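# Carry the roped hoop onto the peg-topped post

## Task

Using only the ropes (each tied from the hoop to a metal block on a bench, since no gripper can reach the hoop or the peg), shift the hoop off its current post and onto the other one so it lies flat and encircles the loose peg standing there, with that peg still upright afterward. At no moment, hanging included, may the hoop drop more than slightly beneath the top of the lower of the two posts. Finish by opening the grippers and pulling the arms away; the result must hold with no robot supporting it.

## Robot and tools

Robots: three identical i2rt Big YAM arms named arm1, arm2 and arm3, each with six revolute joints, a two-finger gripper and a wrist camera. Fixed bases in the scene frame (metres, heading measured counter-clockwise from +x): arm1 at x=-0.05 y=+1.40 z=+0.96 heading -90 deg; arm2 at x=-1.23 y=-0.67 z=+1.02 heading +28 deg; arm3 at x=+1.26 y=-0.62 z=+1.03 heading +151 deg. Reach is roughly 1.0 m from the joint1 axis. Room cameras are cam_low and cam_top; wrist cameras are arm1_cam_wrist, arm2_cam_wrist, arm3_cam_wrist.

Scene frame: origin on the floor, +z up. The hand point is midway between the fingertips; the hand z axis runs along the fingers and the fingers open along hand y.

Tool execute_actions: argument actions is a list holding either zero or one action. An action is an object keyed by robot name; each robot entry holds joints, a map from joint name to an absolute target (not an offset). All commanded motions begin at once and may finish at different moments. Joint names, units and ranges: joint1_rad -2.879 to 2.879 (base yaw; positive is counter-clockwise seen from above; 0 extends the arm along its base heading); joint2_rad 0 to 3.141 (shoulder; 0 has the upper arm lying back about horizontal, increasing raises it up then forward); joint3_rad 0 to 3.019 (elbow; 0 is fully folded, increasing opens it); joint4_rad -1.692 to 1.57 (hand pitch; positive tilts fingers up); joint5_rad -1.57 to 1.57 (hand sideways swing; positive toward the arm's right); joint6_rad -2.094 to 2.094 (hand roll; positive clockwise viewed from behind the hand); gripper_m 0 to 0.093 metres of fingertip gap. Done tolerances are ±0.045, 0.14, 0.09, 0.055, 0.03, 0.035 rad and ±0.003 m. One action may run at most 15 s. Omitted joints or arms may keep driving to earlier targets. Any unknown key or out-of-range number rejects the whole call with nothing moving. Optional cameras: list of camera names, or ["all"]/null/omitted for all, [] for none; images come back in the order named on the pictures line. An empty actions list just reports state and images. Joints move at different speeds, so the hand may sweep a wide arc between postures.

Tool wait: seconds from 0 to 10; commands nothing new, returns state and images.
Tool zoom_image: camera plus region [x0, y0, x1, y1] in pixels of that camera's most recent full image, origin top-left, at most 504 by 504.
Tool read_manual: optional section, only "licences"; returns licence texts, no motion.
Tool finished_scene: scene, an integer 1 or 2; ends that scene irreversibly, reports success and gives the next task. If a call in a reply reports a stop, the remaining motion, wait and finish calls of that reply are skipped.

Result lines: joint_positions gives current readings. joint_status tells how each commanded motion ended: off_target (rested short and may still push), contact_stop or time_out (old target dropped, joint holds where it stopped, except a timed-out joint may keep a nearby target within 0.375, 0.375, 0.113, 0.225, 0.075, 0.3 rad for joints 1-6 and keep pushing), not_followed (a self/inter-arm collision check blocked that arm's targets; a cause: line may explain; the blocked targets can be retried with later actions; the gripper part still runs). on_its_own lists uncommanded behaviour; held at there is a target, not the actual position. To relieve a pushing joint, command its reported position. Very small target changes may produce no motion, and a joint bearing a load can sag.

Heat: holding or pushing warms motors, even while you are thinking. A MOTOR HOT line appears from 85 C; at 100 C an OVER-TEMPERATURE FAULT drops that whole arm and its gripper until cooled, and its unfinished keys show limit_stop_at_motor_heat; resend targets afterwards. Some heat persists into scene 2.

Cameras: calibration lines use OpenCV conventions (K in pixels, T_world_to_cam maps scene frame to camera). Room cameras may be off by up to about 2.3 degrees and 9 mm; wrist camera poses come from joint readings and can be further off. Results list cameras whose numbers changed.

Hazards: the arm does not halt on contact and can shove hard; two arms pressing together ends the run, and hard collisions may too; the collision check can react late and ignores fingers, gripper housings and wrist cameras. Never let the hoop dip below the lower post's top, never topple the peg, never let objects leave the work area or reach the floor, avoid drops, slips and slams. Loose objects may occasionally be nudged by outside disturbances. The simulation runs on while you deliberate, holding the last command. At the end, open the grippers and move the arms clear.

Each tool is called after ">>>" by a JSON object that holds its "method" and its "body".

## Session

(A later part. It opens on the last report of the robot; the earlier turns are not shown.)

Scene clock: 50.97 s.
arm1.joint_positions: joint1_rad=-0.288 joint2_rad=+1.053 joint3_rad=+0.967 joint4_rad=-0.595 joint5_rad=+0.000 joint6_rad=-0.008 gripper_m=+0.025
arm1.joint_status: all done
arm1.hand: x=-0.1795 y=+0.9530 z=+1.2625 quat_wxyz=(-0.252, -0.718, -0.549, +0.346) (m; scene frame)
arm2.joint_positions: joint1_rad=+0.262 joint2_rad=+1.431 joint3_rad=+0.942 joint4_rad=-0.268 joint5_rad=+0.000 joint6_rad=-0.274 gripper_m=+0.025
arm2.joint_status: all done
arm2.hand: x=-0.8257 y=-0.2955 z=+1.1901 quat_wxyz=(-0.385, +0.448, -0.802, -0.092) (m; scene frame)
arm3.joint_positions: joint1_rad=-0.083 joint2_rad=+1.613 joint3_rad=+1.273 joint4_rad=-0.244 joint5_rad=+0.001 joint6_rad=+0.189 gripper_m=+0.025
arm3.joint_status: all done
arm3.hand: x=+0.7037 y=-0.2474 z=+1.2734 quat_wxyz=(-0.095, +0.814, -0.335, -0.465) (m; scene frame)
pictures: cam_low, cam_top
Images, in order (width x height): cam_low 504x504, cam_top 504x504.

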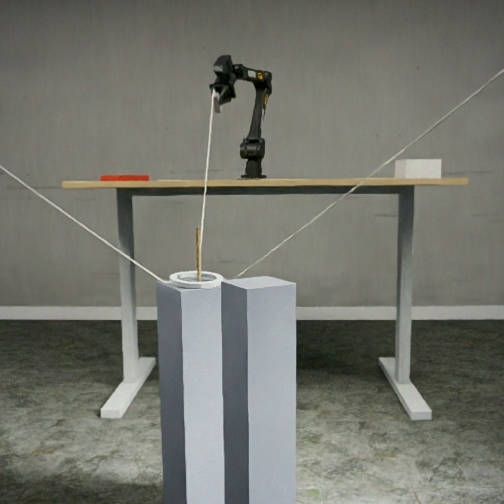

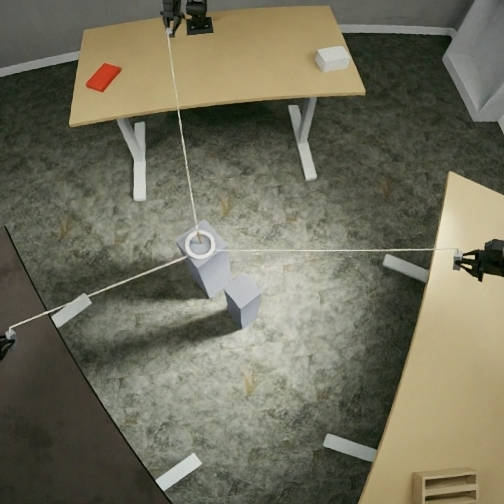

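>>> {"method": "execute_actions", "body": {"actions": [{"arm1":{"joints":{"joint2_rad":1.6,"joint3_rad":1.22,"joint4_rad":-0.9}},"arm2":{"joints":{"joint2_rad":1.78,"joint3_rad":1.23,"joint4_rad":-0.75}},"arm3":{"joints":{"joint1_rad":-0.17,"joint2_rad":1.84,"joint4_rad":-0.6}}}], "cameras": []}}

>>> {"method": "execute_actions", "body": {"actions": [{"arm1":{"joints":{"joint2_rad":1.96,"joint3_rad":1.57,"joint4_rad":-1.1}},"arm2":{"joints":{"joint2_rad":2.09,"joint3_rad":1.65,"joint4_rad":-1.06}},"arm3":{"joints":{"joint2_rad":2.08,"joint3_rad":1.57,"joint4_rad":-0.95}}}]}}

Scene clock: 53.37 s.
arm1.joint_positions: joint1_rad=-0.288 joint2_rad=+1.631 joint3_rad=+1.186 joint4_rad=-0.896 joint5_rad=+0.000 joint6_rad=-0.008 gripper_m=+0.025
arm1.joint_status: all done
arm1.hand: x=-0.1951 y=+0.9082 z=+1.0578 quat_wxyz=(-0.063, -0.791, -0.602, +0.094) (m; scene frame)
arm2.joint_positions: joint1_rad=+0.262 joint2_rad=+1.799 joint3_rad=+1.191 joint4_rad=-0.742 joint5_rad=+0.000 joint6_rad=-0.274 gripper_m=+0.025
arm2.joint_status: all done
arm2.hand: x=-0.8341 y=-0.3033 z=+1.0491 quat_wxyz=(-0.107, +0.485, -0.868, -0.025) (m; scene frame)
arm3.joint_positions: joint1_rad=-0.176 joint2_rad=+1.873 joint3_rad=+1.305 joint4_rad=-0.592 joint5_rad=+0.001 joint6_rad=+0.189 gripper_m=+0.025
arm3.joint_status: all done
arm3.hand: x=+0.7803 y=-0.2295 z=+1.0713 quat_wxyz=(-0.051, +0.886, -0.415, -0.199) (m; scene frame)
pictures: none
No camera images: the call's "cameras" was empty. Leave "cameras" out to get every camera's image.

Scene clock: 54.63 s.
arm1.joint_positions: joint1_rad=-0.288 joint2_rad=+1.985 joint3_rad=+1.512 joint4_rad=-1.093 joint5_rad=+0.000 joint6_rad=-0.008 gripper_m=+0.025
arm1.joint_status: all done
arm1.hand: x=-0.2136 y=+0.8467 z=+0.9867 quat_wxyz=(+0.005, -0.796, -0.605, +0.004) (m; scene frame)
arm2.joint_positions: joint1_rad=+0.262 joint2_rad=+2.106 joint3_rad=+1.604 joint4_rad=-1.050 joint5_rad=+0.000 joint6_rad=-0.274 gripper_m=+0.025
arm2.joint_status: all done
arm2.hand: x=-0.7815 y=-0.2548 z=+1.0150 quat_wxyz=(-0.009, +0.488, -0.873, -0.002) (m; scene frame)
arm3.joint_positions: joint1_rad=-0.176 joint2_rad=+2.087 joint3_rad=+1.516 joint4_rad=-0.939 joint5_rad=+0.001 joint6_rad=+0.189 gripper_m=+0.025
arm3.joint_status: all done
arm3.hand: x=+0.7924 y=-0.2394 z=+1.0044 quat_wxyz=(-0.008, +0.905, -0.423, -0.030) (m; scene frame)
pictures: arm1_cam_wrist, arm2_cam_wrist, arm3_cam_wrist, cam_low, cam_top
camera_calibration (this result's frames):
arm1_cam_wrist: T_world_to_cam=[[-0.964162, 0.264929, 0.0142811, -0.44141], [0.222078, 0.776419, 0.589793, -1.18809], [0.145165, 0.571827, -0.807428, 0.469044], [0, 0, 0, 1]] pos_world=[-0.229832, 0.771184, 1.08575]
arm2_cam_wrist: T_world_to_cam=[[0.846135, -0.532776, 0.014353, 0.510097], [-0.441719, -0.685944, 0.578242, -1.10029], [-0.298228, -0.495611, -0.815739, 0.592977], [0, 0, 0, 1]] pos_world=[-0.740787, -0.189084, 1.11263]
arm3_cam_wrist: T_world_to_cam=[[0.75217, 0.658786, -0.0155586, -0.424632], [0.570508, -0.639199, 0.515698, -1.11969], [0.329789, -0.396769, -0.856629, 0.624548], [0, 0, 0, 1]] pos_world=[0.752218, -0.188162, 1.10582]
Images, in order (width x height): arm1_cam_wrist 504x504, arm2_cam_wrist 504x504, arm3_cam_wrist 504x504, cam_low 504x504, cam_top 504x504.

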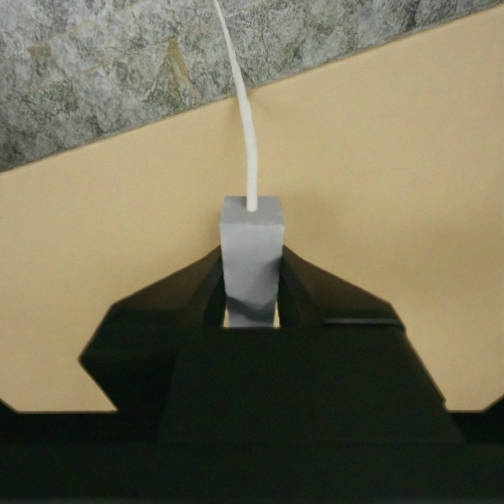

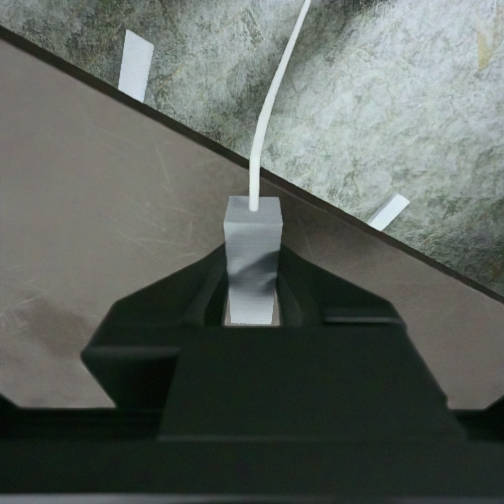

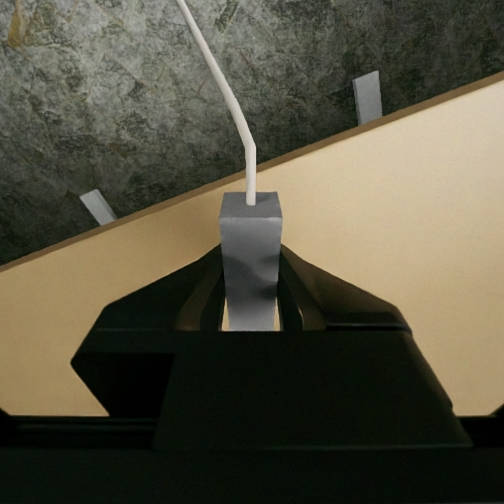

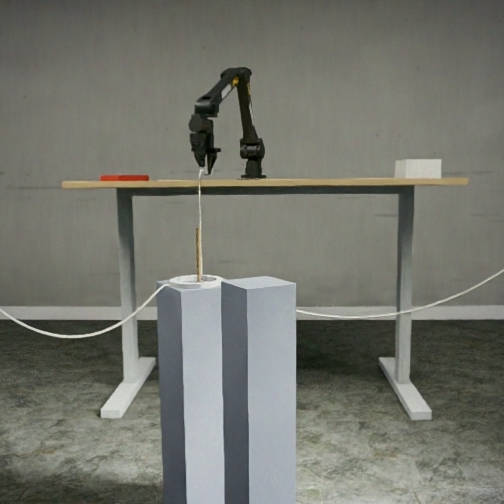

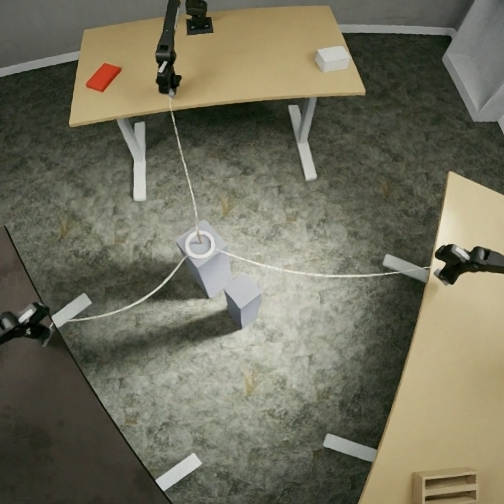

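>>> {"method": "execute_actions", "body": {"actions": [{"arm1":{"joints":{"joint2_rad":2.02}},"arm2":{"joints":{"joint1_rad":0.36,"joint3_rad":1.525,"joint4_rad":-1.0}},"arm3":{"joints":{"joint1_rad":-0.28,"joint3_rad":1.41}}}], "cameras": ["arm1_cam_wrist","arm2_cam_wrist","arm3_cam_wrist"]}}

Scene clock: 56.33 s.
arm1.joint_positions: joint1_rad=-0.288 joint2_rad=+2.026 joint3_rad=+1.517 joint4_rad=-1.093 joint5_rad=+0.000 joint6_rad=-0.008 gripper_m=+0.025
arm1.joint_status: all done
arm1.hand: x=-0.2132 y=+0.8492 z=+0.9657 quat_wxyz=(+0.015, -0.796, -0.605, -0.010) (m; scene frame)
arm2.joint_positions: joint1_rad=+0.366 joint2_rad=+2.099 joint3_rad=+1.513 joint4_rad=-1.008 joint5_rad=+0.000 joint6_rad=-0.274 gripper_m=+0.025
arm2.joint_status: all done
arm2.hand: x=-0.8462 y=-0.2316 z=+0.9897 quat_wxyz=(+0.011, +0.532, -0.846, +0.004) (m; scene frame)
arm3.joint_positions: joint1_rad=-0.282 joint2_rad=+2.087 joint3_rad=+1.405 joint4_rad=-0.943 joint5_rad=+0.001 joint6_rad=+0.190 gripper_m=+0.025
arm3.joint_status: all done
arm3.hand: x=+0.8728 y=-0.2299 z=+0.9699 quat_wxyz=(+0.008, +0.882, -0.471, +0.025) (m; scene frame)
pictures: arm1_cam_wrist, arm2_cam_wrist, arm3_cam_wrist
camera_calibration (this result's frames):
arm1_cam_wrist: T_world_to_cam=[[-0.964183, 0.264874, 0.013887, -0.44092], [0.216451, 0.755497, 0.618363, -1.18877], [0.153296, 0.599221, -0.78577, 0.408184], [0, 0, 0, 1]] pos_world=[-0.230391, 0.770305, 1.06195]
arm2_cam_wrist: T_world_to_cam=[[0.897341, -0.441324, 0.00352432, 0.652796], [-0.351537, -0.709904, 0.610294, -1.05927], [-0.266835, -0.548881, -0.792167, 0.555412], [0, 0, 0, 1]] pos_world=[-0.809949, -0.15903, 1.08414]
arm3_cam_wrist: T_world_to_cam=[[0.81838, 0.574668, 0.00329702, -0.587363], [0.453897, -0.649887, 0.60961, -1.13347], [0.352466, -0.497396, -0.792695, 0.467285], [0, 0, 0, 1]] pos_world=[0.830461, -0.166662, 1.06332]
Images, in order (width x height): arm1_cam_wrist 504x504, arm2_cam_wrist 504x504, arm3_cam_wrist 504x504.

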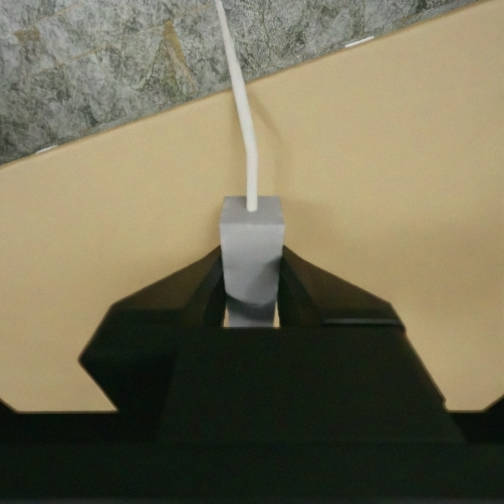

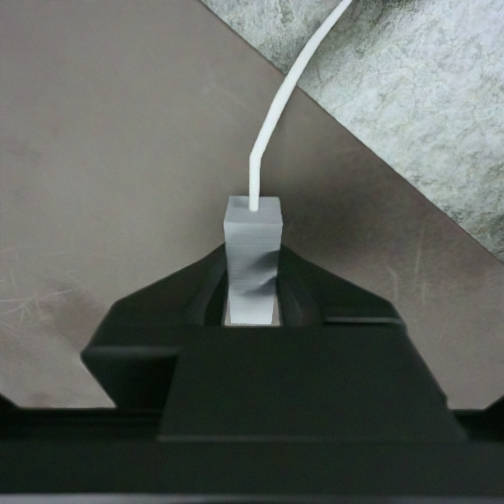

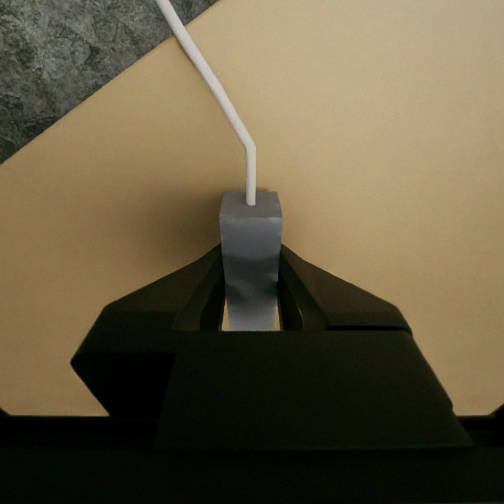

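>>> {"method": "execute_actions", "body": {"actions": [{"arm1":{"joints":{"gripper_m":0.07}},"arm2":{"joints":{"gripper_m":0.07}},"arm3":{"joints":{"gripper_m":0.07}}}], "cameras": []}}

>>> {"method": "execute_actions", "body": {"actions": [{"arm1":{"joints":{"joint2_rad":1.75}},"arm2":{"joints":{"joint2_rad":1.82}},"arm3":{"joints":{"joint2_rad":1.8}}}]}}

Scene clock: 57.40 s.
arm1.joint_positions: joint1_rad=-0.288 joint2_rad=+2.026 joint3_rad=+1.518 joint4_rad=-1.093 joint5_rad=+0.000 joint6_rad=-0.007 gripper_m=+0.070
arm1.joint_status: all done
arm1.hand: x=-0.2133 y=+0.8487 z=+0.9661 quat_wxyz=(+0.015, -0.796, -0.605, -0.010) (m; scene frame)
arm2.joint_positions: joint1_rad=+0.366 joint2_rad=+2.099 joint3_rad=+1.513 joint4_rad=-1.008 joint5_rad=+0.000 joint6_rad=-0.274 gripper_m=+0.070
arm2.joint_status: all done
arm2.hand: x=-0.8462 y=-0.2316 z=+0.9897 quat_wxyz=(+0.011, +0.532, -0.846, +0.004) (m; scene frame)
arm3.joint_positions: joint1_rad=-0.282 joint2_rad=+2.087 joint3_rad=+1.405 joint4_rad=-0.943 joint5_rad=+0.001 joint6_rad=+0.190 gripper_m=+0.070
arm3.joint_status: all done
arm3.hand: x=+0.8728 y=-0.2299 z=+0.9699 quat_wxyz=(+0.008, +0.882, -0.471, +0.025) (m; scene frame)
pictures: none
No camera images: the call's "cameras" was empty. Leave "cameras" out to get every camera's image.

Scene clock: 58.73 s.
arm1.joint_positions: joint1_rad=-0.288 joint2_rad=+1.747 joint3_rad=+1.547 joint4_rad=-1.094 joint5_rad=+0.000 joint6_rad=-0.007 gripper_m=+0.070
arm1.joint_status: all done
arm1.hand: x=-0.2172 y=+0.8275 z=+1.1355 quat_wxyz=(-0.076, -0.788, -0.600, +0.113) (m; scene frame)
arm2.joint_positions: joint1_rad=+0.366 joint2_rad=+1.813 joint3_rad=+1.512 joint4_rad=-1.008 joint5_rad=+0.000 joint6_rad=-0.274 gripper_m=+0.070
arm2.joint_status: all done
arm2.hand: x=-0.8311 y=-0.2143 z=+1.1538 quat_wxyz=(-0.124, +0.528, -0.839, -0.037) (m; scene frame)
arm3.joint_positions: joint1_rad=-0.282 joint2_rad=+1.780 joint3_rad=+1.405 joint4_rad=-0.943 joint5_rad=+0.001 joint6_rad=+0.190 gripper_m=+0.070
arm3.joint_status: all done
arm3.hand: x=+0.8500 y=-0.2067 z=+1.1390 quat_wxyz=(-0.038, +0.875, -0.467, -0.121) (m; scene frame)
pictures: arm1_cam_wrist, arm2_cam_wrist, arm3_cam_wrist, cam_low, cam_top
camera_calibration (this result's frames):
arm1_cam_wrist: T_world_to_cam=[[-0.963784, 0.266139, 0.0170502, -0.445963], [0.254962, 0.900788, 0.351533, -1.08536], [0.0781981, 0.343149, -0.93602, 0.92145], [0, 0, 0, 1]] pos_world=[-0.225141, 0.780175, 1.25164]
arm2_cam_wrist: T_world_to_cam=[[0.889834, -0.449829, 0.0764813, 0.554016], [-0.444087, -0.815298, 0.371586, -0.965901], [-0.104795, -0.364614, -0.925243, 1.02672], [0, 0, 0, 1]] pos_world=[-0.814331, -0.163928, 1.26651]
arm3_cam_wrist: T_world_to_cam=[[0.813664, 0.579421, -0.0471379, -0.520137], [0.557711, -0.755146, 0.344547, -1.01924], [0.164042, -0.306635, -0.937585, 0.985522], [0, 0, 0, 1]] pos_world=[0.829989, -0.166098, 1.25067]
Images, in order (width x height): arm1_cam_wrist 504x504, arm2_cam_wrist 504x504, arm3_cam_wrist 504x504, cam_low 504x504, cam_top 504x504.

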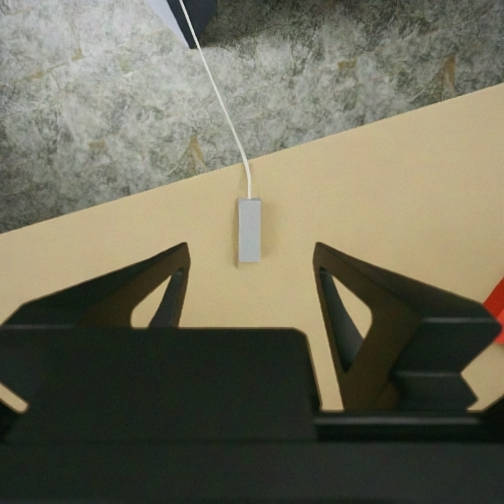

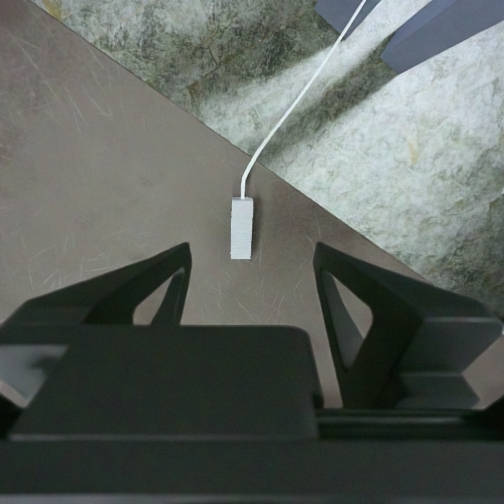

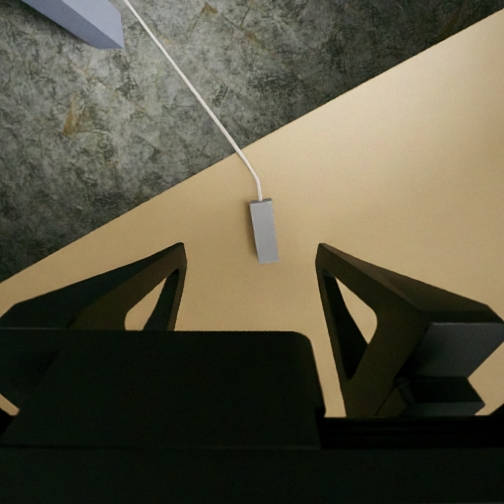

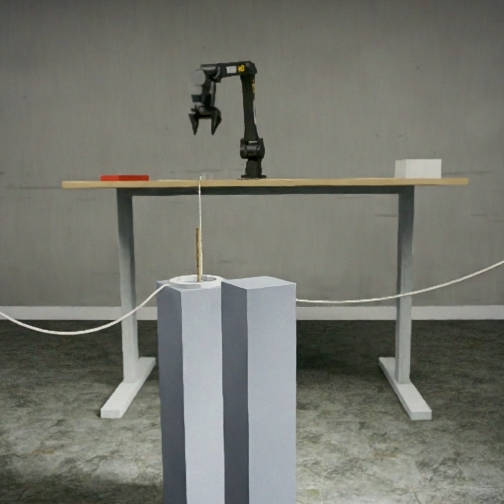

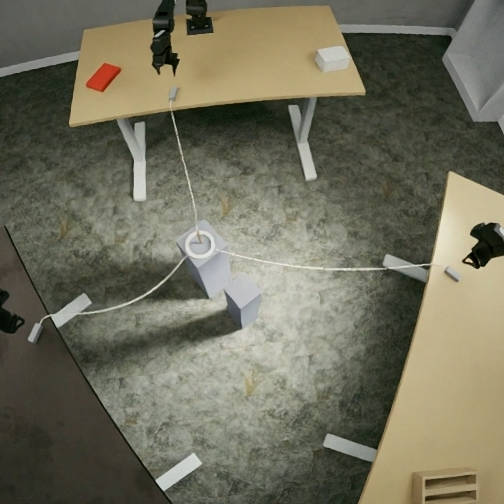

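>>> {"method": "finished_scene", "body": {"scene": 1}}

The scene is finished: the task was done.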